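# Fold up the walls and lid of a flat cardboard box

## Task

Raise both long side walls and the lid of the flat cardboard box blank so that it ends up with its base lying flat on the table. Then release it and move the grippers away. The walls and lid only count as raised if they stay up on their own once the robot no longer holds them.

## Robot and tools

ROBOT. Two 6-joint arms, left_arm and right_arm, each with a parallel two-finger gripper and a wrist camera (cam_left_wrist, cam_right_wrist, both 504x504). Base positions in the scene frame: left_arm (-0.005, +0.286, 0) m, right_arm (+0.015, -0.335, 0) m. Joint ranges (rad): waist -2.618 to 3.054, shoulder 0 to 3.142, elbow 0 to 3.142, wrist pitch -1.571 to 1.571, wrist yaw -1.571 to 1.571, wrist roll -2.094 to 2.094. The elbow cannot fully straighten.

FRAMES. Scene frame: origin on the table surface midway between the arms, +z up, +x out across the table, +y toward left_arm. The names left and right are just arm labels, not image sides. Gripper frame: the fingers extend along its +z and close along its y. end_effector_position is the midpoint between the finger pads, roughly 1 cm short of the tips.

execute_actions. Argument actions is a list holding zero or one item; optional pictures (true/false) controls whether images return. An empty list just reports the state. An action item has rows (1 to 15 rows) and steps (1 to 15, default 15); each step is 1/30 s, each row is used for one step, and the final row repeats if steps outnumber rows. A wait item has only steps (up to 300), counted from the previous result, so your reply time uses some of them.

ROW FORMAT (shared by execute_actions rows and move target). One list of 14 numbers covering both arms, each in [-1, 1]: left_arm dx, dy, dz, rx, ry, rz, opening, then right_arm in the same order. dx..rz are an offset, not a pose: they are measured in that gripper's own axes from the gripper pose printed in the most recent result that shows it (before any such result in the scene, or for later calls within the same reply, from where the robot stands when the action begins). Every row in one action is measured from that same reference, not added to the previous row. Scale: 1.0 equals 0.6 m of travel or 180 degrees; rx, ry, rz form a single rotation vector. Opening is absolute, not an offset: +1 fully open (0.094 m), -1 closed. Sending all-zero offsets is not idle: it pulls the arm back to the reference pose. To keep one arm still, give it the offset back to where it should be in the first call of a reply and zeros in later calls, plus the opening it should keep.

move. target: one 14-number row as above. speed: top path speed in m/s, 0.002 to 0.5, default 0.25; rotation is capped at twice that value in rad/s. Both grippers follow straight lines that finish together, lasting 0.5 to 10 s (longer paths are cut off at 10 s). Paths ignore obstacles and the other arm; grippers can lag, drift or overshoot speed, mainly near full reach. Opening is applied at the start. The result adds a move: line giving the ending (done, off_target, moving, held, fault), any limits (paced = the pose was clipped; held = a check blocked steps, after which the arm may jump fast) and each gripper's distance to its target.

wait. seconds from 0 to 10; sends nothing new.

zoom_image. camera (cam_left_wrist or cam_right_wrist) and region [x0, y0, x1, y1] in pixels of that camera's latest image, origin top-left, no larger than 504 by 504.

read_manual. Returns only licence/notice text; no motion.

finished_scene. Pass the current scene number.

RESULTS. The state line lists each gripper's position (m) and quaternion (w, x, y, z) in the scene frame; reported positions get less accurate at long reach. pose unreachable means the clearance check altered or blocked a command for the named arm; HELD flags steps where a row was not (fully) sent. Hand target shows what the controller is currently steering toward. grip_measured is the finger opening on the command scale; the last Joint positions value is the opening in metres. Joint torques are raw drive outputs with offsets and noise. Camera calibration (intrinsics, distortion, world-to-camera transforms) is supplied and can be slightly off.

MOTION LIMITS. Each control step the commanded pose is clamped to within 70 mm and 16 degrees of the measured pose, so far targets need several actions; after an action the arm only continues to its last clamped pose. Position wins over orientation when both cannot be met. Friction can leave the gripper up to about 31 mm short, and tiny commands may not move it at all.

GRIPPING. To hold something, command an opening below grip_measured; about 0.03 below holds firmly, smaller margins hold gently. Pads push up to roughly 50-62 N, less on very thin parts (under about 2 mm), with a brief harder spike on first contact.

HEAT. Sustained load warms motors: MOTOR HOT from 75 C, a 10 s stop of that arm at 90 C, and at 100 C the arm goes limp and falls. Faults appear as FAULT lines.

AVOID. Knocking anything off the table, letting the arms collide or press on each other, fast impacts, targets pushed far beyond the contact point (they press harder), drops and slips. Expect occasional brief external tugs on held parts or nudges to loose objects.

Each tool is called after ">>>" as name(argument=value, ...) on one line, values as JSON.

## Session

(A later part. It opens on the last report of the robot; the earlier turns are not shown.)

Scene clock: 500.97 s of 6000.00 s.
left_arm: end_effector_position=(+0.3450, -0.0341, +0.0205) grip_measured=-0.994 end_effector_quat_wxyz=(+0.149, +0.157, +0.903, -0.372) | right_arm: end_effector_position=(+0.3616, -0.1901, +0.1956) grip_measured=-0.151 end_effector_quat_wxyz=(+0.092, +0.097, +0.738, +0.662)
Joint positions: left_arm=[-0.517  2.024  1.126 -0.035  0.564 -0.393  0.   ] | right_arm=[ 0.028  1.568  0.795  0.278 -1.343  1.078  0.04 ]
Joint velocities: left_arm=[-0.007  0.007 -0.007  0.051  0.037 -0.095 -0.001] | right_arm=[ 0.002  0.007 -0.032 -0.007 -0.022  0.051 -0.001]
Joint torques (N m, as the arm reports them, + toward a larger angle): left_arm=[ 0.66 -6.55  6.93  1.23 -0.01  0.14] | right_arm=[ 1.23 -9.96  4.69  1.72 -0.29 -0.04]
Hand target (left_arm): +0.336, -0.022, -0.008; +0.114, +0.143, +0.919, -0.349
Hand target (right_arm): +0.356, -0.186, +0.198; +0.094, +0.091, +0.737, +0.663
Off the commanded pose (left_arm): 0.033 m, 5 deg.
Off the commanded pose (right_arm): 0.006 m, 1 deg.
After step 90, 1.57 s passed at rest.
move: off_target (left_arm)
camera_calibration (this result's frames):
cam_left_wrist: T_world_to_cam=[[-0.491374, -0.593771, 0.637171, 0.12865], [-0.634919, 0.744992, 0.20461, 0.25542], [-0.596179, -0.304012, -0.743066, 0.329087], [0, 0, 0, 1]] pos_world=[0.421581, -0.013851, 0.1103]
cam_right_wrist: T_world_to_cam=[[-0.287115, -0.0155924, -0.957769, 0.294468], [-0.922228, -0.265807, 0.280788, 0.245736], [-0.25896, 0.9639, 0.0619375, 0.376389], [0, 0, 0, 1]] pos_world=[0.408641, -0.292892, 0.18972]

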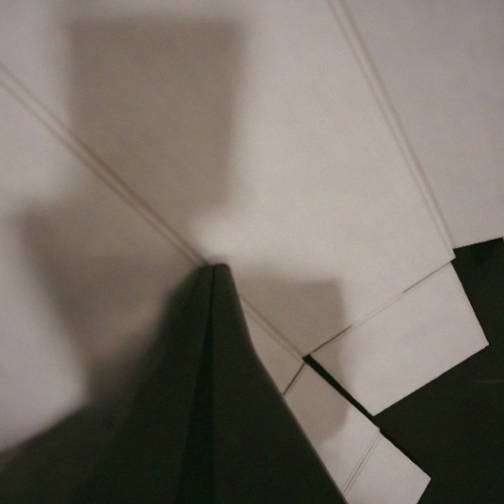

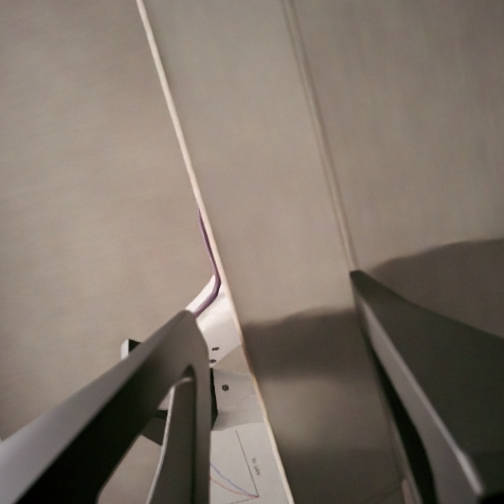

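>>> move(target=[0.025,0.03,0.015,0,0.015,0,-1,0.04,-0.015,0.147,0,0,0,-0.15], speed=0.07)

Scene clock: 506.13 s of 6000.00 s.
left_arm: end_effector_position=(+0.3472, -0.0324, +0.0209) grip_measured=-0.994 end_effector_quat_wxyz=(+0.154, +0.172, +0.896, -0.380) | right_arm: end_effector_position=(+0.3619, -0.1029, +0.2045) grip_measured=-0.150 end_effector_quat_wxyz=(+0.119, +0.062, +0.727, +0.673)
Joint positions: left_arm=[-0.503  2.031  1.126 -0.024  0.594 -0.354  0.   ] | right_arm=[ 0.309  1.624  0.743  0.738 -1.091  1.355  0.04 ]
Joint velocities: left_arm=[-0.017  0.017 -0.002  0.051 -0.11  -0.007  0.   ] | right_arm=[ 0.002  0.007 -0.007  0.051 -0.051  0.125  0.   ]
Joint torques (N m, as the arm reports them, + toward a larger angle): left_arm=[ 0.37 -6.89  6.76  1.45  0.06  0.11] | right_arm=[ 1.42 -5.2   3.79  1.58  0.21 -0.07]
Hand target (left_arm): +0.340, -0.025, -0.002; +0.128, +0.165, +0.906, -0.368
Hand target (right_arm): +0.360, -0.100, +0.177; +0.093, +0.096, +0.739, +0.661
Off the commanded pose (left_arm): 0.026 m, 4 deg.
Off the commanded pose (right_arm): 0.028 m, 5 deg.
After step 90, 0.40 s passed at rest.
move: off_target (left_arm, right_arm)
camera_calibration (this result's frames):
cam_left_wrist: T_world_to_cam=[[-0.520717, -0.568559, 0.636863, 0.141424], [-0.616614, 0.766401, 0.180043, 0.250297], [-0.590458, -0.298947, -0.74966, 0.329496], [0, 0, 0, 1]] pos_world=[0.422532, -0.012918, 0.111878]
cam_right_wrist: T_world_to_cam=[[-0.200537, -0.000563057, -0.979686, 0.279136], [-0.939193, -0.284418, 0.192412, 0.28903], [-0.278749, 0.9587, 0.0565076, 0.299638], [0, 0, 0, 1]] pos_world=[0.410955, -0.204901, 0.200921]

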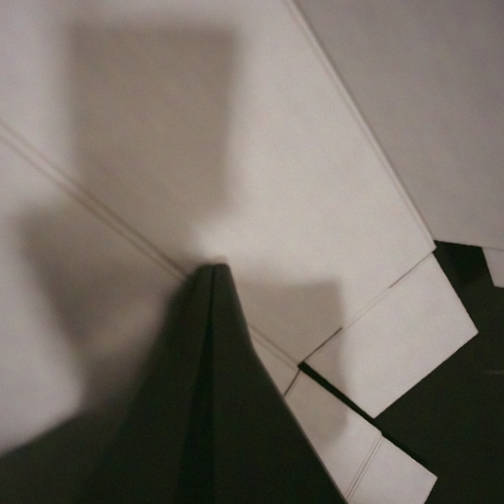

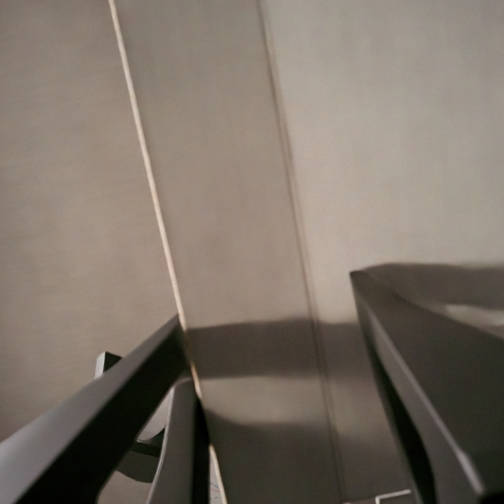

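>>> move(target=[0.015,0.02,0.01,0,0.015,0,-1,-0.014,-0.02,-0.055,0,0,0,-0.15], speed=0.07)

>>> move(target=[0.01,0.015,0.01,0,0.01,0,-1,0.008,-0.08,0,0.05,0,-0.013,-0.15], speed=0.07)

Scene clock: 511.83 s of 6000.00 s.
left_arm: end_effector_position=(+0.3475, -0.0302, +0.0213) grip_measured=-0.994 end_effector_quat_wxyz=(+0.157, +0.185, +0.892, -0.381) | right_arm: end_effector_position=(+0.3704, -0.1372, +0.2077) grip_measured=-0.150 end_effector_quat_wxyz=(+0.136, +0.057, +0.722, +0.675)
Joint positions: left_arm=[-0.494  2.031  1.126 -0.029  0.607 -0.319  0.   ] | right_arm=[ 0.199  1.624  0.743  0.747 -1.185  1.326  0.04 ]
Joint velocities: left_arm=[ 0.017 -0.007  0.007 -0.022  0.051 -0.007 -0.001] | right_arm=[-0.012 -0.017 -0.007  0.007 -0.007 -0.081  0.001]
Joint torques (N m, as the arm reports them, + toward a larger angle): left_arm=[ 0.53 -6.79  9.2   1.34  0.22  0.14] | right_arm=[ 0.32 -7.99  4.12  1.58 -0.39 -0.2 ]
Hand target (left_arm): +0.345, -0.027, +0.006; +0.133, +0.181, +0.899, -0.376
Hand target (right_arm): +0.363, -0.138, +0.196; +0.119, +0.063, +0.727, +0.674
Off the commanded pose (left_arm): 0.016 m, 3 deg.
Off the commanded pose (right_arm): 0.015 m, 2 deg.
After step 90, 1.87 s passed at rest.
move: off_target (left_arm, right_arm)
camera_calibration (this result's frames):
cam_left_wrist: T_world_to_cam=[[-0.543734, -0.555566, 0.629047, 0.151166], [-0.601989, 0.780432, 0.168923, 0.244352], [-0.584776, -0.28683, -0.758792, 0.329218], [0, 0, 0, 1]] pos_world=[0.42181, -0.0122883, 0.113441]
cam_right_wrist: T_world_to_cam=[[-0.1673, 0.00873949, -0.985867, 0.274228], [-0.949462, -0.270795, 0.158722, 0.299229], [-0.265581, 0.962597, 0.0536018, 0.330966], [0, 0, 0, 1]] pos_world=[0.417883, -0.239954, 0.205118]

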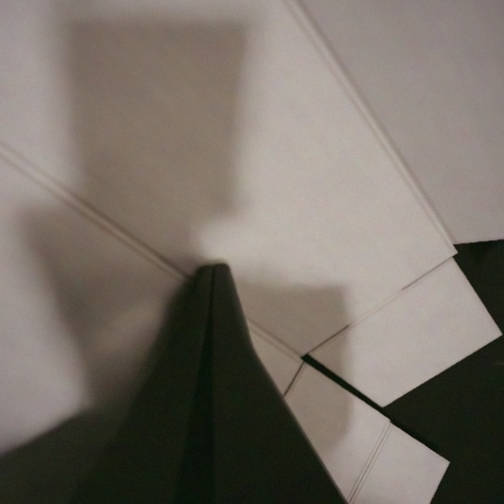

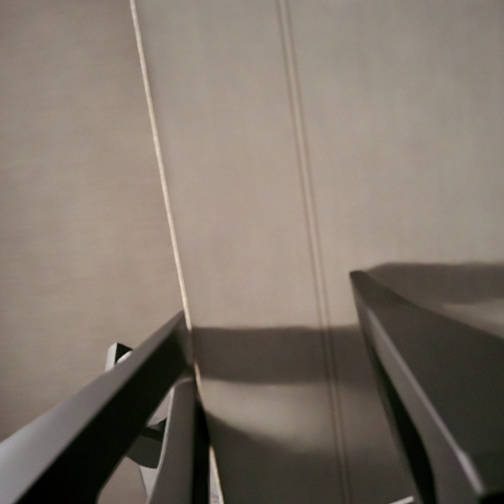

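Scene clock: 513.37 s of 6000.00 s.
left_arm: end_effector_position=(+0.3475, -0.0296, +0.0214) grip_measured=-0.994 end_effector_quat_wxyz=(+0.160, +0.194, +0.890, -0.380) | right_arm: end_effector_position=(+0.3716, -0.1405, +0.1752) grip_measured=-0.150 end_effector_quat_wxyz=(+0.165, +0.031, +0.761, +0.627)
Joint positions: left_arm=[-0.492  2.031  1.126 -0.03   0.611 -0.297  0.   ] | right_arm=[ 0.198  1.624  0.767  0.465 -1.14   0.994  0.04 ]
Joint velocities: left_arm=[-0.002 -0.002 -0.002 -0.007 -0.081  0.007 -0.001] | right_arm=[ 0.002 -0.002  0.037 -0.051  0.022 -0.125 -0.001]
Joint torques (N m, as the arm reports them, + toward a larger angle): left_arm=[ 0.54 -7.19  9.04  1.43  0.22  0.15] | right_arm=[ 0.87 -7.29  6.07  1.04  0.08 -0.33]
Hand target (left_arm): +0.347, -0.027, +0.009; +0.143, +0.191, +0.894, -0.378
Hand target (right_arm): +0.370, -0.140, +0.159; +0.147, +0.053, +0.774, +0.613
Off the commanded pose (left_arm): 0.012 m, 2 deg.
Off the commanded pose (right_arm): 0.016 m, 4 deg.
move: off_target (left_arm, right_arm)
camera_calibration (this result's frames):
cam_left_wrist: T_world_to_cam=[[-0.559409, -0.548278, 0.621654, 0.157216], [-0.592827, 0.788818, 0.162243, 0.24105], [-0.579326, -0.277772, -0.766305, 0.327946], [0, 0, 0, 1]] pos_world=[0.420836, -0.0128523, 0.114464]
cam_right_wrist: T_world_to_cam=[[-0.107311, -0.121237, -0.986806, 0.20207], [-0.960962, -0.24194, 0.134225, 0.317286], [-0.255021, 0.962687, -0.0905418, 0.357533], [0, 0, 0, 1]] pos_world=[0.417763, -0.24293, 0.189188]

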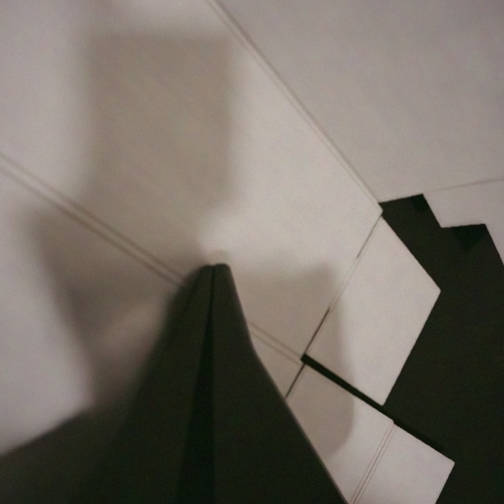

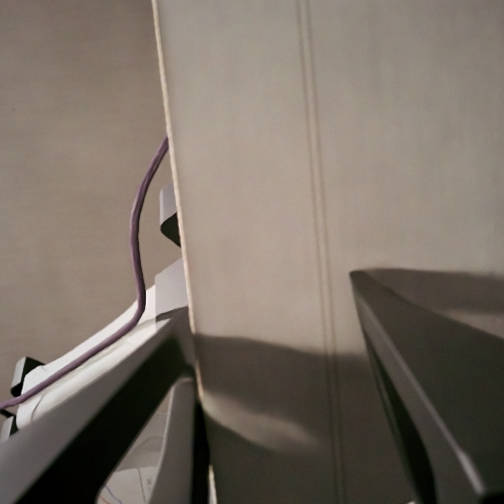

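>>> move(target=[0.01,0.02,0.015,0,0,0,-1,0.04,0.022,0.085,-0.085,-0.015,0.026,1], speed=0.06)

Scene clock: 521.70 s of 6000.00 s.
left_arm: end_effector_position=(+0.3511, -0.0270, +0.0233) grip_measured=-0.994 end_effector_quat_wxyz=(+0.163, +0.191, +0.888, -0.385) | right_arm: end_effector_position=(+0.3777, -0.0956, +0.1923) grip_measured=+1.000 end_effector_quat_wxyz=(+0.192, +0.063, +0.652, +0.731)
Joint positions: left_arm=[-0.48   2.031  1.126 -0.023  0.622 -0.297  0.   ] | right_arm=[ 0.351  1.906  0.66   1.493 -0.946  1.611  0.094]
Joint velocities: left_arm=[ 0.002 -0.007 -0.007 -0.007 -0.007 -0.007  0.   ] | right_arm=[ 0.017  0.027 -0.012  0.007 -0.007  0.022  0.   ]
Joint torques (N m, as the arm reports them, + toward a larger angle): left_arm=[-0.07 -6.98  6.3   1.98  0.06  0.13] | right_arm=[ 2.54 -7.05  2.74  1.8  -0.37 -0.2 ]
Hand target (left_arm): +0.349, -0.027, +0.006; +0.159, +0.194, +0.890, -0.380
Hand target (right_arm): +0.361, -0.084, +0.175; +0.158, +0.054, +0.664, +0.729
Off the commanded pose (left_arm): 0.018 m, 1 deg.
Off the commanded pose (right_arm): 0.027 m, 4 deg.
After step 90, 2.53 s passed at rest.
move: off_target (left_arm, right_arm)
camera_calibration (this result's frames):
cam_left_wrist: T_world_to_cam=[[-0.558107, -0.543844, 0.626698, 0.159039], [-0.597251, 0.787599, 0.15159, 0.242581], [-0.576028, -0.289692, -0.764375, 0.330682], [0, 0, 0, 1]] pos_world=[0.424125, -0.00876807, 0.116323]
cam_right_wrist: T_world_to_cam=[[-0.0619327, 0.186762, -0.980451, 0.236033], [-0.977208, -0.211192, 0.0214989, 0.362446], [-0.203048, 0.959436, 0.195585, 0.242479], [0, 0, 0, 1]] pos_world=[0.418038, -0.200179, 0.176202]

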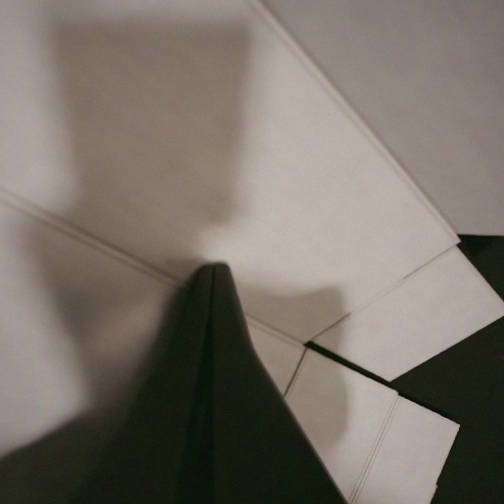

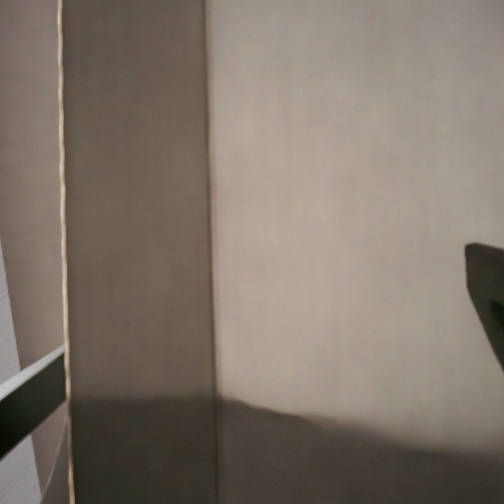

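>>> move(target=[0.015,0.025,0.02,0,0,0,-1,-0.028,0,-0.15,0,0,-0.04,1], speed=0.07)

Scene clock: 534.43 s of 6000.00 s.
left_arm: end_effector_position=(+0.3577, -0.0304, +0.0217) grip_measured=-0.994 end_effector_quat_wxyz=(+0.177, +0.196, +0.881, -0.392) | right_arm: end_effector_position=(+0.3707, -0.1848, +0.1796) grip_measured=+1.000 end_effector_quat_wxyz=(+0.231, +0.038, +0.675, +0.700)
Joint positions: left_arm=[-0.477  2.052  1.126  0.033  0.628 -0.297  0.   ] | right_arm=[ 0.062  1.867  0.571  1.548 -1.219  1.544  0.094]
Joint velocities: left_arm=[-0.002  0.002 -0.007 -0.051  0.007 -0.095 -0.   ] | right_arm=[-0.002  0.012  0.002 -0.037 -0.051 -0.022  0.   ]
Joint torques (N m, as the arm reports them, + toward a larger angle): left_arm=[ 0.33 -7.81  5.58  1.78  0.12  0.12] | right_arm=[  0.01 -10.89   2.75   1.66  -0.11  -0.2 ]
Hand target (left_arm): +0.352, -0.024, +0.003; +0.163, +0.191, +0.888, -0.385
Hand target (right_arm): +0.364, -0.186, +0.183; +0.235, +0.028, +0.675, +0.699
Off the commanded pose (left_arm): 0.021 m, 2 deg.
Off the commanded pose (right_arm): 0.009 m, 4 deg.
joint sent to its limit (right arm) — the command would take joint 4 (wrist pitch) past its upper limit, so that joint was sent only as far as its limit.
After step 90, 8.00 s passed at rest.
move: off_target (left_arm, right_arm)
camera_calibration (this result's frames):
cam_left_wrist: T_world_to_cam=[[-0.576508, -0.530343, 0.621591, 0.169068], [-0.600332, 0.790986, 0.11808, 0.251361], [-0.554292, -0.305087, -0.774391, 0.324288], [0, 0, 0, 1]] pos_world=[0.42812, -0.0102226, 0.116354]
cam_right_wrist: T_world_to_cam=[[0.0168917, 0.0986376, -0.99498, 0.196939], [-0.983063, -0.179983, -0.0345321, 0.355015], [-0.182486, 0.978712, 0.0939268, 0.343323], [0, 0, 0, 1]] pos_world=[0.408327, -0.291543, 0.175963]

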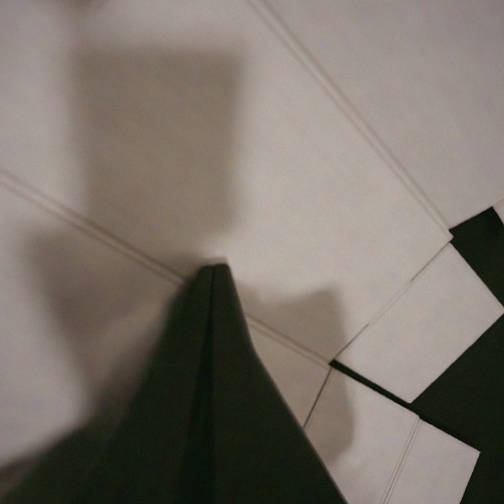

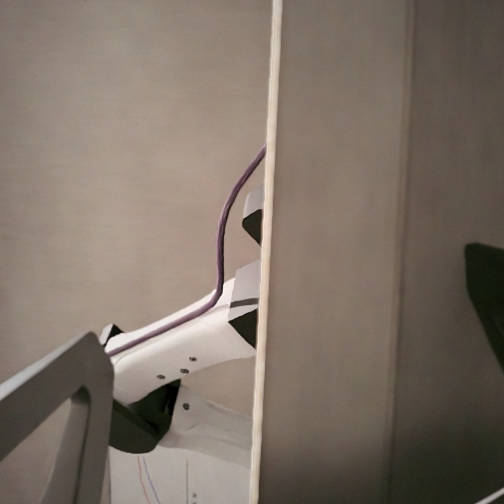

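>>> move(target=[0.015,0.015,0.01,0,0.02,0,-1,-0.022,-0.062,-0.143,0.05,0.015,0.05,1], speed=0.07)

Scene clock: 540.73 s of 6000.00 s.
left_arm: end_effector_position=(+0.3546, -0.0307, +0.0212) grip_measured=-0.994 end_effector_quat_wxyz=(+0.166, +0.213, +0.879, -0.392) | right_arm: end_effector_position=(+0.3584, -0.2671, +0.1297) grip_measured=+1.000 end_effector_quat_wxyz=(+0.155, +0.111, +0.706, +0.682)
Joint positions: left_arm=[-0.474  2.061  1.151 -0.02   0.651 -0.251  0.   ] | right_arm=[-0.224  1.829  0.59   0.917 -1.506  1.182  0.094]
Joint velocities: left_arm=[ 0.012  0.007  0.007 -0.022 -0.081 -0.095 -0.   ] | right_arm=[-0.012 -0.095  0.007 -0.286 -0.081 -0.212  0.   ]
Joint torques (N m, as the arm reports them, + toward a larger angle): left_arm=[ 0.5  -7.46  9.3   1.34  0.13  0.14] | right_arm=[  0.07 -10.41   6.07   1.44  -0.33  -0.16]
Hand target (left_arm): +0.355, -0.027, +0.008; +0.150, +0.208, +0.887, -0.385
Hand target (right_arm): +0.362, -0.271, +0.140; +0.169, +0.097, +0.707, +0.680
Off the commanded pose (left_arm): 0.013 m, 2 deg.
Off the commanded pose (right_arm): 0.011 m, 4 deg.
After step 90, 1.20 s passed at rest.
move: off_target (left_arm, right_arm)
camera_calibration (this result's frames):
cam_left_wrist: T_world_to_cam=[[-0.593557, -0.511832, 0.621062, 0.17404], [-0.567494, 0.813374, 0.12796, 0.238655], [-0.57065, -0.276498, -0.773245, 0.328759], [0, 0, 0, 1]] pos_world=[0.426344, -0.0141351, 0.115583]
cam_right_wrist: T_world_to_cam=[[-0.202461, 0.072585, -0.976597, 0.224953], [-0.965922, -0.179019, 0.186943, 0.291858], [-0.16126, 0.981164, 0.106356, 0.417779], [0, 0, 0, 1]] pos_world=[0.394828, -0.37399, 0.120694]

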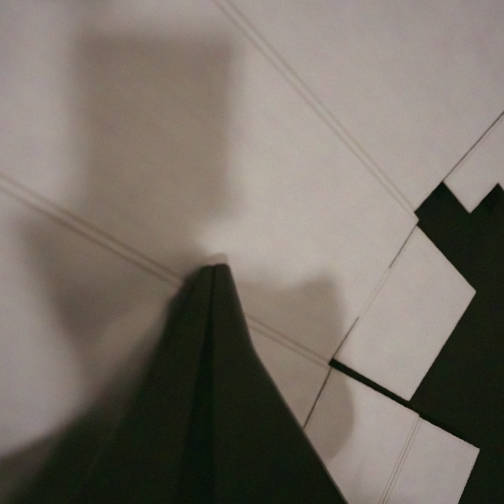

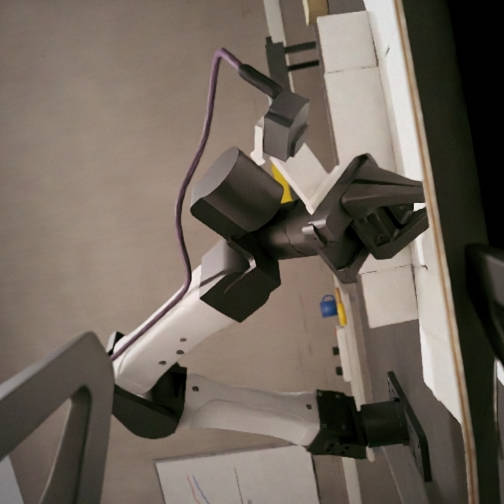

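>>> move(target=[0.01,0.015,0.015,0,0.01,0,-1,0.042,0.105,0.122,0,0,0,1], speed=0.1)

>>> move(target=[0.01,0.015,0.015,0,0.01,0,-1,0.085,-0.015,0.21,0.03,0,0,1], speed=0.08)

Scene clock: 551.37 s of 6000.00 s.
left_arm: end_effector_position=(+0.3553, -0.0317, +0.0212) grip_measured=-0.994 end_effector_quat_wxyz=(+0.168, +0.222, +0.876, -0.395) | right_arm: end_effector_position=(+0.3635, -0.1896, +0.1897) grip_measured=+1.000 end_effector_quat_wxyz=(+0.159, +0.111, +0.707, +0.680)
Joint positions: left_arm=[-0.472  2.067  1.158 -0.02   0.662 -0.233  0.   ] | right_arm=[ 0.044  1.615  0.59   0.953 -1.235  1.429  0.094]
Joint velocities: left_arm=[ 0.007  0.002 -0.007  0.022 -0.037 -0.051 -0.001] | right_arm=[-0.012 -0.002 -0.022  0.022 -0.007  0.007  0.   ]
Joint torques (N m, as the arm reports them, + toward a larger angle): left_arm=[ 0.21 -7.22  8.88  1.42  0.2   0.16] | right_arm=[ 1.09 -8.97  3.78  1.87 -0.11 -0.05]
Hand target (left_arm): +0.355, -0.030, +0.007; +0.152, +0.219, +0.882, -0.389
Hand target (right_arm): +0.357, -0.186, +0.189; +0.156, +0.111, +0.706, +0.682
Off the commanded pose (left_arm): 0.014 m, 2 deg.
Off the commanded pose (right_arm): 0.005 m, 1 deg.
After step 90, 6.10 s passed at rest.
move: off_target (left_arm)
camera_calibration (this result's frames):
cam_left_wrist: T_world_to_cam=[[-0.608124, -0.49847, 0.617828, 0.179517], [-0.555157, 0.823354, 0.117853, 0.236043], [-0.567437, -0.271323, -0.777431, 0.328015], [0, 0, 0, 1]] pos_world=[0.426338, -0.0158655, 0.11628]
cam_right_wrist: T_world_to_cam=[[-0.197091, 0.0682982, -0.978003, 0.276379], [-0.967758, -0.173148, 0.182935, 0.301967], [-0.156845, 0.982525, 0.100222, 0.335995], [0, 0, 0, 1]] pos_world=[0.399402, -0.296715, 0.181385]

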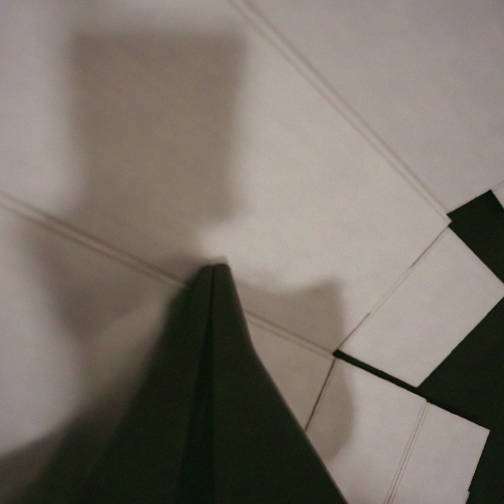

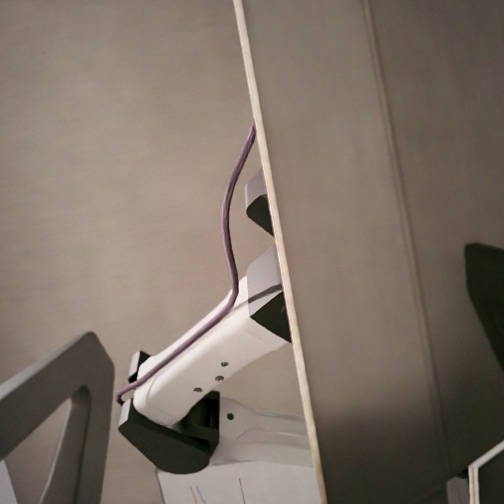

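Scene clock: 553.43 s of 6000.00 s.
left_arm: end_effector_position=(+0.3591, -0.0274, +0.0216) grip_measured=-0.994 end_effector_quat_wxyz=(+0.174, +0.225, +0.874, -0.394) | right_arm: end_effector_position=(+0.3658, -0.0656, +0.1909) grip_measured=+1.000 end_effector_quat_wxyz=(+0.189, +0.110, +0.724, +0.654)
Joint positions: left_arm=[-0.459  2.067  1.158 -0.019  0.665 -0.214  0.   ] | right_arm=[ 0.481  1.637  0.678  0.859 -0.75   1.371  0.094]
Joint velocities: left_arm=[-0.007 -0.007 -0.012 -0.051  0.066 -0.022 -0.   ] | right_arm=[ 0.007 -0.012 -0.022  0.037 -0.037 -0.022  0.   ]
Joint torques (N m, as the arm reports them, + toward a larger angle): left_arm=[-0.53 -6.78  9.79  1.42  0.19  0.11] | right_arm=[ 2.13 -4.87  6.8   1.52 -0.23 -0.06]
Hand target (left_arm): +0.356, -0.031, +0.007; +0.154, +0.227, +0.878, -0.391
Hand target (right_arm): +0.362, -0.054, +0.172; +0.155, +0.118, +0.740, +0.644
Off the commanded pose (left_arm): 0.015 m, 2 deg.
Off the commanded pose (right_arm): 0.020 m, 5 deg.
move: off_target (left_arm, right_arm)
camera_calibration (this result's frames):
cam_left_wrist: T_world_to_cam=[[-0.61726, -0.497513, 0.609484, 0.187235], [-0.555825, 0.824026, 0.109724, 0.23497], [-0.55682, -0.271039, -0.785168, 0.328008], [0, 0, 0, 1]] pos_world=[0.428816, -0.0115663, 0.117643]
cam_right_wrist: T_world_to_cam=[[-0.16326, 0.00942857, -0.986538, 0.254999], [-0.979845, -0.118216, 0.161022, 0.337631], [-0.115106, 0.992943, 0.0285384, 0.21341], [0, 0, 0, 1]] pos_world=[0.397022, -0.174395, 0.19111]

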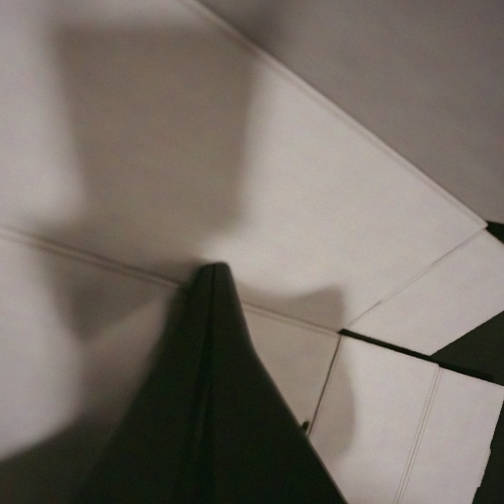

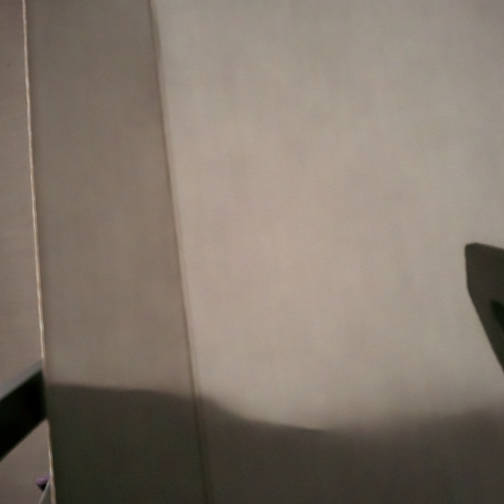

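>>> move(target=[0.01,0.015,0.015,0,0.01,0,-1,-0.017,0.072,-0.02,0,0.06,0,1], speed=0.08)

>>> move(target=[0.01,0.015,0.015,0,0.01,0,-1,0.025,0.005,0.09,-0.043,0,0.012,1], speed=0.06)

Scene clock: 560.60 s of 6000.00 s.
left_arm: end_effector_position=(+0.3607, -0.0275, +0.0218) grip_measured=-0.994 end_effector_quat_wxyz=(+0.176, +0.233, +0.871, -0.396) | right_arm: end_effector_position=(+0.3671, -0.0749, +0.2207) grip_measured=+1.000 end_effector_quat_wxyz=(+0.115, +0.063, +0.745, +0.654)
Joint positions: left_arm=[-0.455  2.074  1.165 -0.019  0.676 -0.194  0.   ] | right_arm=[ 0.393  1.603  0.865  0.518 -1.003  1.296  0.094]
Joint velocities: left_arm=[-0.007  0.012 -0.007 -0.007 -0.066 -0.051 -0.   ] | right_arm=[ 0.002 -0.007 -0.007 -0.037 -0.022 -0.037  0.   ]
Joint torques (N m, as the arm reports them, + toward a larger angle): left_arm=[-0.04 -7.2   9.23  1.41  0.08  0.11] | right_arm=[  0.17 -10.67   7.78   1.76  -0.41  -0.1 ]
Hand target (left_arm): +0.360, -0.027, +0.008; +0.160, +0.231, +0.877, -0.390
Hand target (right_arm): +0.365, -0.075, +0.236; +0.120, +0.048, +0.740, +0.661
Off the commanded pose (left_arm): 0.014 m, 2 deg.
Off the commanded pose (right_arm): 0.015 m, 2 deg.
After step 90, 2.50 s passed at rest.
move: off_target (left_arm, right_arm)
camera_calibration (this result's frames):
cam_left_wrist: T_world_to_cam=[[-0.631335, -0.485104, 0.605054, 0.193578], [-0.545017, 0.832579, 0.0988324, 0.232523], [-0.551699, -0.267368, -0.790027, 0.327402], [0, 0, 0, 1]] pos_world=[0.429569, -0.0121513, 0.118551]
cam_right_wrist: T_world_to_cam=[[-0.213341, -0.0498252, -0.975706, 0.296155], [-0.936084, -0.275494, 0.218746, 0.292405], [-0.279701, 0.960011, 0.0121337, 0.283535], [0, 0, 0, 1]] pos_world=[0.416202, -0.176885, 0.221557]

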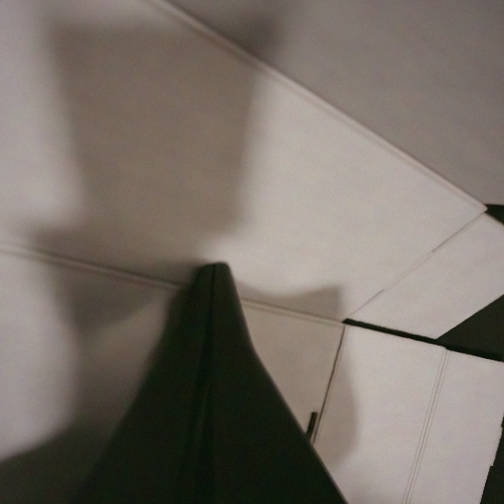

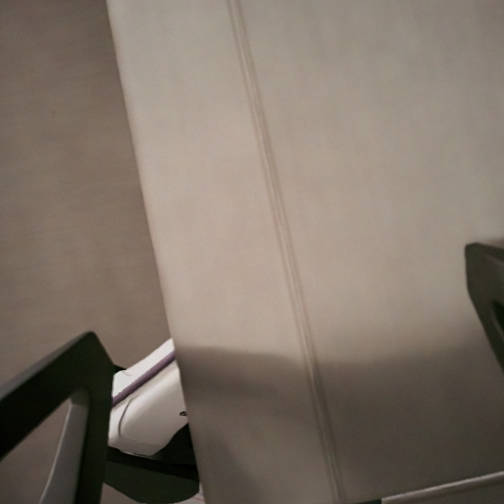

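Scene clock: 562.27 s of 6000.00 s.
left_arm: end_effector_position=(+0.3627, -0.0250, +0.0219) grip_measured=-0.994 end_effector_quat_wxyz=(+0.177, +0.236, +0.869, -0.398) | right_arm: end_effector_position=(+0.3742, -0.0267, +0.2307) grip_measured=+1.000 end_effector_quat_wxyz=(+0.131, +0.065, +0.691, +0.708)
Joint positions: left_arm=[-0.445  2.078  1.169 -0.023  0.688 -0.179  0.   ] | right_arm=[ 0.523  1.756  0.865  0.948 -0.865  1.525  0.094]
Joint velocities: left_arm=[-0.002 -0.012 -0.002  0.022  0.022 -0.037  0.001] | right_arm=[ 0.017 -0.002 -0.012  0.007 -0.051 -0.051  0.   ]
Joint torques (N m, as the arm reports them, + toward a larger angle): left_arm=[-0.32 -7.03  9.77  1.45  0.1   0.16] | right_arm=[ 2.07 -7.88  4.71  1.95 -0.14  0.  ]
Hand target (left_arm): +0.362, -0.027, +0.008; +0.163, +0.239, +0.873, -0.392
Hand target (right_arm): +0.366, -0.019, +0.216; +0.106, +0.069, +0.698, +0.705
Off the commanded pose (left_arm): 0.014 m, 2 deg.
Off the commanded pose (right_arm): 0.018 m, 3 deg.
move: off_target (left_arm, right_arm)
camera_calibration (this result's frames):
cam_left_wrist: T_world_to_cam=[[-0.636669, -0.478416, 0.604791, 0.198119], [-0.540233, 0.836372, 0.0928978, 0.229984], [-0.550274, -0.267583, -0.790948, 0.328678], [0, 0, 0, 1]] pos_world=[0.431244, -0.0096196, 0.118782]
cam_right_wrist: T_world_to_cam=[[-0.173193, 0.0994643, -0.979853, 0.299762], [-0.948128, -0.286109, 0.138543, 0.332903], [-0.266565, 0.953021, 0.143857, 0.203655], [0, 0, 0, 1]] pos_world=[0.421839, -0.128656, 0.218304]

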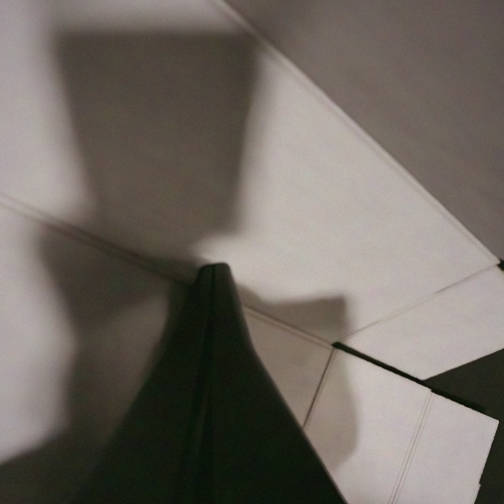

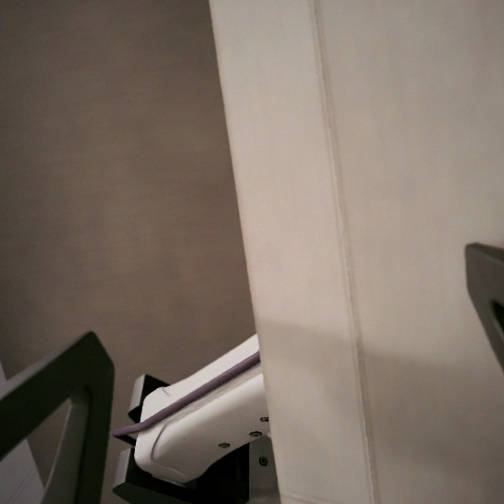

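>>> move(target=[0.01,0.015,0.015,0,0.01,0,-1,0.022,-0.115,-0.025,0,0,0.02,1], speed=0.06)

Scene clock: 566.73 s of 6000.00 s.
left_arm: end_effector_position=(+0.3622, -0.0244, +0.0213) grip_measured=-0.994 end_effector_quat_wxyz=(+0.173, +0.239, +0.866, -0.404) | right_arm: end_effector_position=(+0.3749, -0.0414, +0.1882) grip_measured=+1.000 end_effector_quat_wxyz=(+0.153, +0.067, +0.670, +0.724)
Joint positions: left_arm=[-0.439  2.085  1.174 -0.03   0.707 -0.168  0.   ] | right_arm=[ 0.495  1.912  0.75   1.307 -0.857  1.572  0.094]
Joint velocities: left_arm=[-0.017 -0.012 -0.007  0.037 -0.051 -0.022 -0.   ] | right_arm=[-0.002 -0.022 -0.022  0.037  0.007  0.007  0.   ]
Joint torques (N m, as the arm reports them, + toward a larger angle): left_arm=[-0.14 -7.27  9.62  1.42  0.07  0.24] | right_arm=[ 1.16 -7.46  3.18  1.59 -0.33  0.01]
Hand target (left_arm): +0.363, -0.025, +0.008; +0.164, +0.242, +0.871, -0.394
Hand target (right_arm): +0.365, -0.038, +0.161; +0.109, +0.087, +0.688, +0.712
Off the commanded pose (left_arm): 0.014 m, 2 deg.
Off the commanded pose (right_arm): 0.030 m, 6 deg.
move: off_target (left_arm, right_arm)
camera_calibration (this result's frames):
cam_left_wrist: T_world_to_cam=[[-0.638818, -0.465178, 0.612798, 0.199353], [-0.529394, 0.843736, 0.0886117, 0.225622], [-0.55826, -0.267805, -0.785256, 0.330888], [0, 0, 0, 1]] pos_world=[0.431515, -0.0090177, 0.117676]
cam_right_wrist: T_world_to_cam=[[-0.13487, 0.153296, -0.978933, 0.247389], [-0.961276, -0.259866, 0.091744, 0.350086], [-0.240328, 0.953399, 0.182408, 0.206919], [0, 0, 0, 1]] pos_world=[0.419623, -0.144224, 0.172315]

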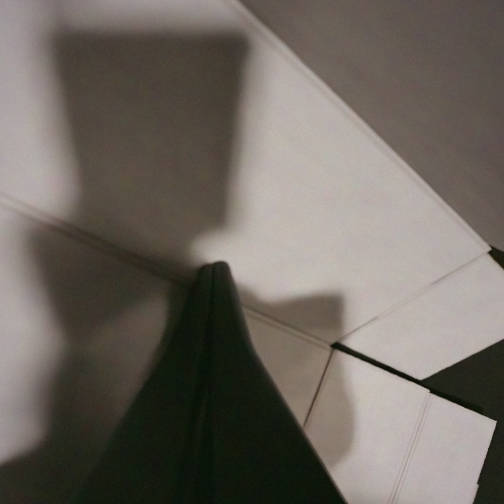

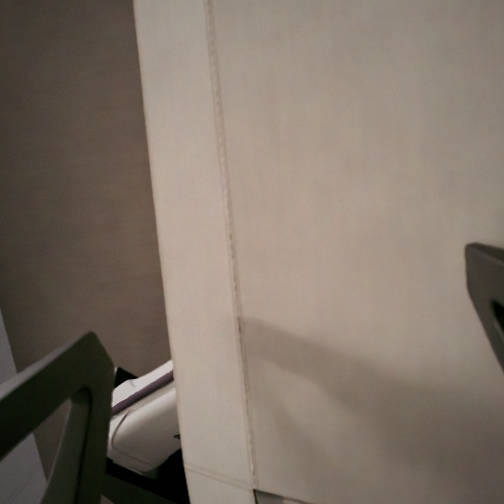

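>>> move(target=[0.01,0.015,0.015,0,0.01,0,-1,0.022,-0.105,-0.057,0.04,0.02,0.02,0.6], speed=0.06)

Scene clock: 571.53 s of 6000.00 s.
left_arm: end_effector_position=(+0.3624, -0.0246, +0.0215) grip_measured=-0.994 end_effector_quat_wxyz=(+0.173, +0.247, +0.863, -0.406) | right_arm: end_effector_position=(+0.3710, -0.0671, +0.1387) grip_measured=+0.601 end_effector_quat_wxyz=(+0.134, +0.068, +0.705, +0.693)
Joint positions: left_arm=[-0.435  2.091  1.183 -0.039  0.72  -0.148  0.   ] | right_arm=[ 0.417  1.968  0.688  1.275 -0.962  1.473  0.075]
Joint velocities: left_arm=[ 0.007 -0.017 -0.012 -0.081 -0.022 -0.007  0.   ] | right_arm=[-0.002 -0.012 -0.002  0.037  0.081 -0.081  0.001]
Joint torques (N m, as the arm reports them, + toward a larger angle): left_arm=[-0.04 -7.3   9.14  1.38  0.15  0.12] | right_arm=[ 0.56 -8.44  3.04  1.72 -0.4  -0.25]
Hand target (left_arm): +0.363, -0.024, +0.008; +0.160, +0.246, +0.868, -0.400
Hand target (right_arm): +0.362, -0.067, +0.121; +0.105, +0.076, +0.716, +0.686
Off the commanded pose (left_arm): 0.014 m, 2 deg.
Off the commanded pose (right_arm): 0.021 m, 4 deg.
After step 90, 0.17 s passed at rest.
move: off_target (left_arm, right_arm)
camera_calibration (this result's frames):
cam_left_wrist: T_world_to_cam=[[-0.649663, -0.452134, 0.611158, 0.203578], [-0.516012, 0.852624, 0.0822479, 0.221357], [-0.558275, -0.261931, -0.787224, 0.331349], [0, 0, 0, 1]] pos_world=[0.431464, -0.00989858, 0.118222]
cam_right_wrist: T_world_to_cam=[[-0.177817, 0.0625622, -0.982073, 0.212719], [-0.950213, -0.270417, 0.154821, 0.330642], [-0.255884, 0.960708, 0.107532, 0.256169], [0, 0, 0, 1]] pos_world=[0.417555, -0.170001, 0.130169]

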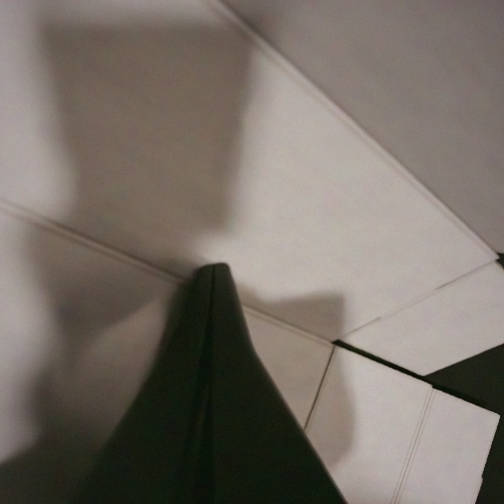

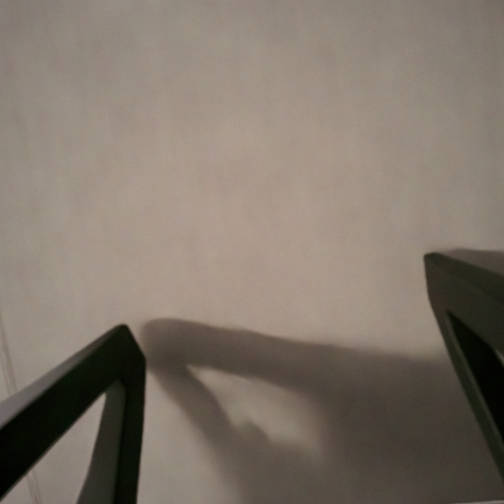

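>>> move(target=[0.01,0.015,0.015,0,0,0,-1,0.017,-0.117,-0.053,0.16,0.015,-0.047,-1], speed=0.07)

Scene clock: 579.47 s of 6000.00 s.
left_arm: end_effector_position=(+0.3657, -0.0263, +0.0245) grip_measured=-0.994 end_effector_quat_wxyz=(+0.183, +0.251, +0.858, -0.409) | right_arm: end_effector_position=(+0.3532, -0.1040, +0.0521) grip_measured=-0.995 end_effector_quat_wxyz=(+0.133, +0.047, +0.867, +0.478)
Joint positions: left_arm=[-0.435  2.091  1.183 -0.016  0.722 -0.147  0.   ] | right_arm=[ 0.396  1.781  0.746  0.248 -0.772  0.744  0.   ]
Joint velocities: left_arm=[-0.017  0.002 -0.002 -0.051 -0.037  0.022 -0.   ] | right_arm=[-0.007 -0.002  0.002 -0.007 -0.022  0.051 -0.   ]
Joint torques (N m, as the arm reports them, + toward a larger angle): left_arm=[ 0.14 -7.6   6.81  1.73  0.15  0.04] | right_arm=[  1.24 -11.37   6.87   1.55  -0.33  -0.2 ]
Hand target (left_arm): +0.363, -0.024, +0.008; +0.173, +0.247, +0.863, -0.406
Hand target (right_arm): +0.359, -0.098, +0.068; +0.150, +0.032, +0.862, +0.483
Off the commanded pose (left_arm): 0.017 m, 1 deg.
Off the commanded pose (right_arm): 0.018 m, 3 deg.
After step 90, 0.77 s passed at rest.
move: off_target (left_arm, right_arm)
camera_calibration (this result's frames):
cam_left_wrist: T_world_to_cam=[[-0.662808, -0.443917, 0.603012, 0.208277], [-0.516263, 0.854227, 0.0613966, 0.224929], [-0.542364, -0.270619, -0.795366, 0.32923], [0, 0, 0, 1]] pos_world=[0.432733, -0.0105868, 0.122455]
cam_right_wrist: T_world_to_cam=[[-0.22215, -0.447797, -0.866099, 0.083337], [-0.940615, -0.135438, 0.311289, 0.319605], [-0.256697, 0.883818, -0.391117, 0.31463], [0, 0, 0, 1]] pos_world=[0.399904, -0.197471, 0.0957457]

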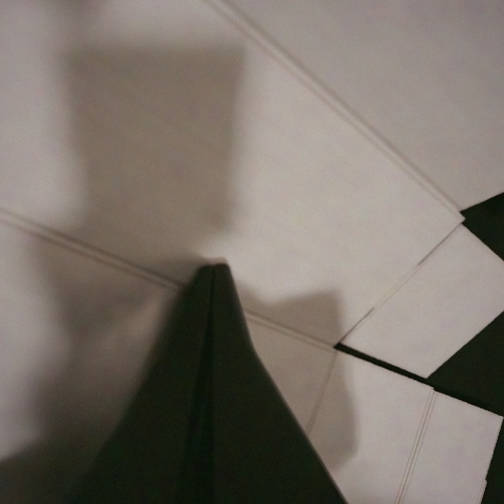

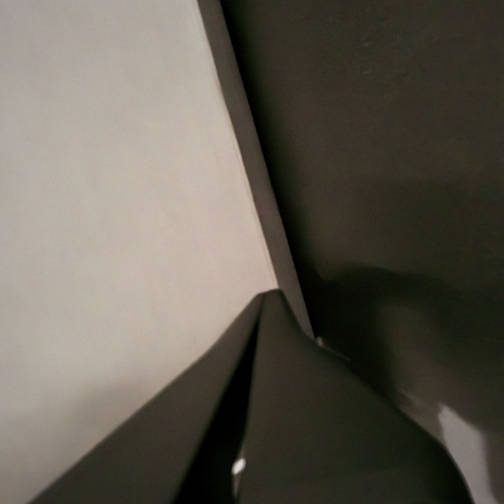

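>>> move(target=[0.037,0.035,0.015,0,0.01,0,-1,0.017,0.05,0.066,0,0,0,-1], speed=0.04)

Scene clock: 585.30 s of 6000.00 s.
left_arm: end_effector_position=(+0.3710, -0.0198, +0.0235) grip_measured=-0.994 end_effector_quat_wxyz=(+0.193, +0.262, +0.850, -0.414) | right_arm: end_effector_position=(+0.3475, -0.0675, +0.0518) grip_measured=-0.995 end_effector_quat_wxyz=(+0.131, +0.059, +0.872, +0.467)
Joint positions: left_arm=[-0.41   2.102  1.183 -0.003  0.75  -0.105  0.   ] | right_arm=[ 0.523  1.795  0.766  0.299 -0.656  0.865  0.   ]
Joint velocities: left_arm=[-0.002 -0.007  0.002 -0.022 -0.037  0.007 -0.001] | right_arm=[ 0.002  0.027  0.007  0.037  0.051  0.007 -0.001]
Joint torques (N m, as the arm reports them, + toward a larger angle): left_arm=[-0.2  -7.08  5.1   1.68  0.06  0.19] | right_arm=[ 2.07 -6.89  7.28  2.1  -0.4  -0.04]
Hand target (left_arm): +0.360, -0.015, -0.004; +0.169, +0.257, +0.861, -0.405
Hand target (right_arm): +0.352, -0.054, +0.056; +0.134, +0.047, +0.867, +0.478
Off the commanded pose (left_arm): 0.031 m, 3 deg.
Off the commanded pose (right_arm): 0.016 m, 2 deg.
After step 90, 1.30 s passed at rest.
move: off_target (left_arm, right_arm)
camera_calibration (this result's frames):
cam_left_wrist: T_world_to_cam=[[-0.685437, -0.42319, 0.592525, 0.224414], [-0.503063, 0.863548, 0.0348125, 0.218136], [-0.526406, -0.274215, -0.8048, 0.327288], [0, 0, 0, 1]] pos_world=[0.435844, -0.00365399, 0.122836]
cam_right_wrist: T_world_to_cam=[[-0.246074, -0.460734, -0.852744, 0.104855], [-0.937594, -0.109868, 0.32992, 0.319], [-0.245695, 0.880712, -0.404945, 0.277463], [0, 0, 0, 1]] pos_world=[0.393065, -0.161006, 0.0965277]

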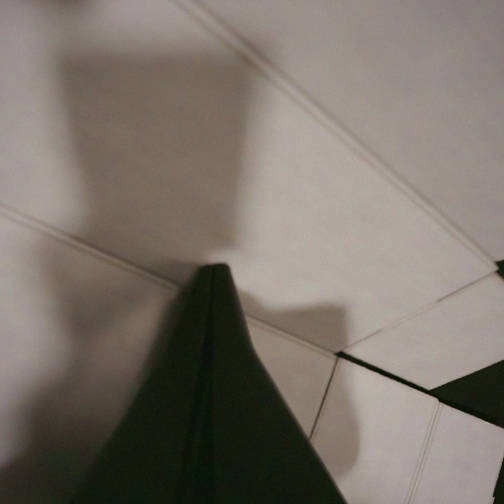

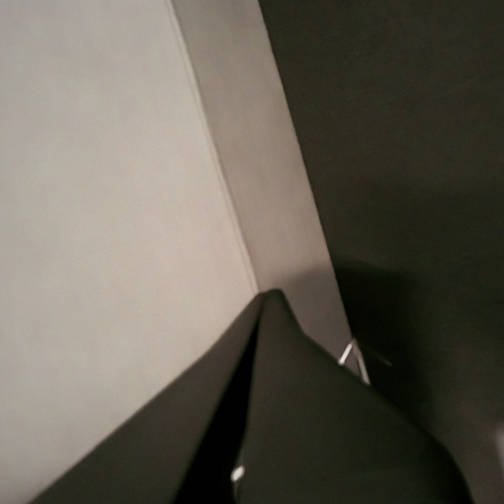

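>>> move(target=[0.025,0.025,0.012,0,0.015,0,-1,0.005,0.042,0.05,0,0,0,-1], speed=0.04)

Scene clock: 588.47 s of 6000.00 s.
left_arm: end_effector_position=(+0.3770, -0.0080, +0.0241) grip_measured=-0.994 end_effector_quat_wxyz=(+0.201, +0.270, +0.846, -0.414) | right_arm: end_effector_position=(+0.3508, -0.0454, +0.0579) grip_measured=-0.995 end_effector_quat_wxyz=(+0.135, +0.070, +0.874, +0.462)
Joint positions: left_arm=[-0.376  2.102  1.183 -0.015  0.771 -0.053  0.   ] | right_arm=[ 0.591  1.807  0.815  0.294 -0.582  0.933  0.   ]
Joint velocities: left_arm=[-0.007  0.007 -0.007 -0.066 -0.066 -0.037 -0.   ] | right_arm=[-0.002  0.007 -0.007  0.022  0.022  0.022 -0.001]
Joint torques (N m, as the arm reports them, + toward a larger angle): left_arm=[-1.18 -6.59  9.04  1.29  0.09  0.03] | right_arm=[ 2.84 -6.48  7.63  2.01 -0.22 -0.06]
Hand target (left_arm): +0.369, -0.012, +0.003; +0.173, +0.271, +0.855, -0.407
Hand target (right_arm): +0.351, -0.029, +0.057; +0.131, +0.059, +0.872, +0.467
Off the commanded pose (left_arm): 0.024 m, 4 deg.
Off the commanded pose (right_arm): 0.017 m, 2 deg.
move: off_target (left_arm, right_arm)
camera_calibration (this result's frames):
cam_left_wrist: T_world_to_cam=[[-0.703083, -0.413915, 0.578229, 0.240178], [-0.495758, 0.868259, 0.0187235, 0.208535], [-0.509803, -0.273498, -0.815659, 0.328141], [0, 0, 0, 1]] pos_world=[0.439535, 0.00809673, 0.124869]
cam_right_wrist: T_world_to_cam=[[-0.261128, -0.462237, -0.847437, 0.125963], [-0.938507, -0.0838452, 0.334924, 0.323767], [-0.225868, 0.882783, -0.411919, 0.254871], [0, 0, 0, 1]] pos_world=[0.394317, -0.139625, 0.103295]

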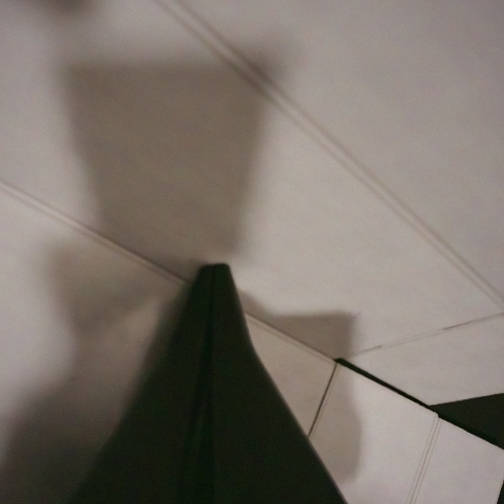

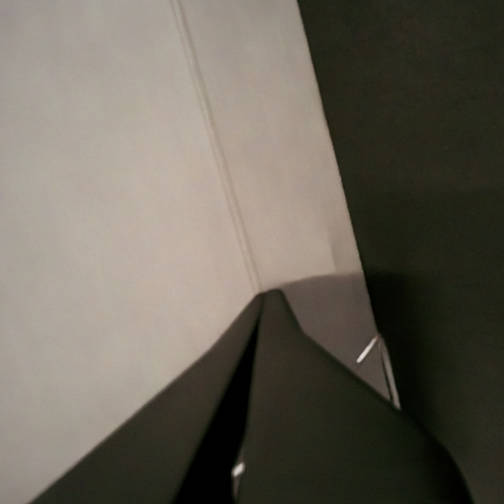

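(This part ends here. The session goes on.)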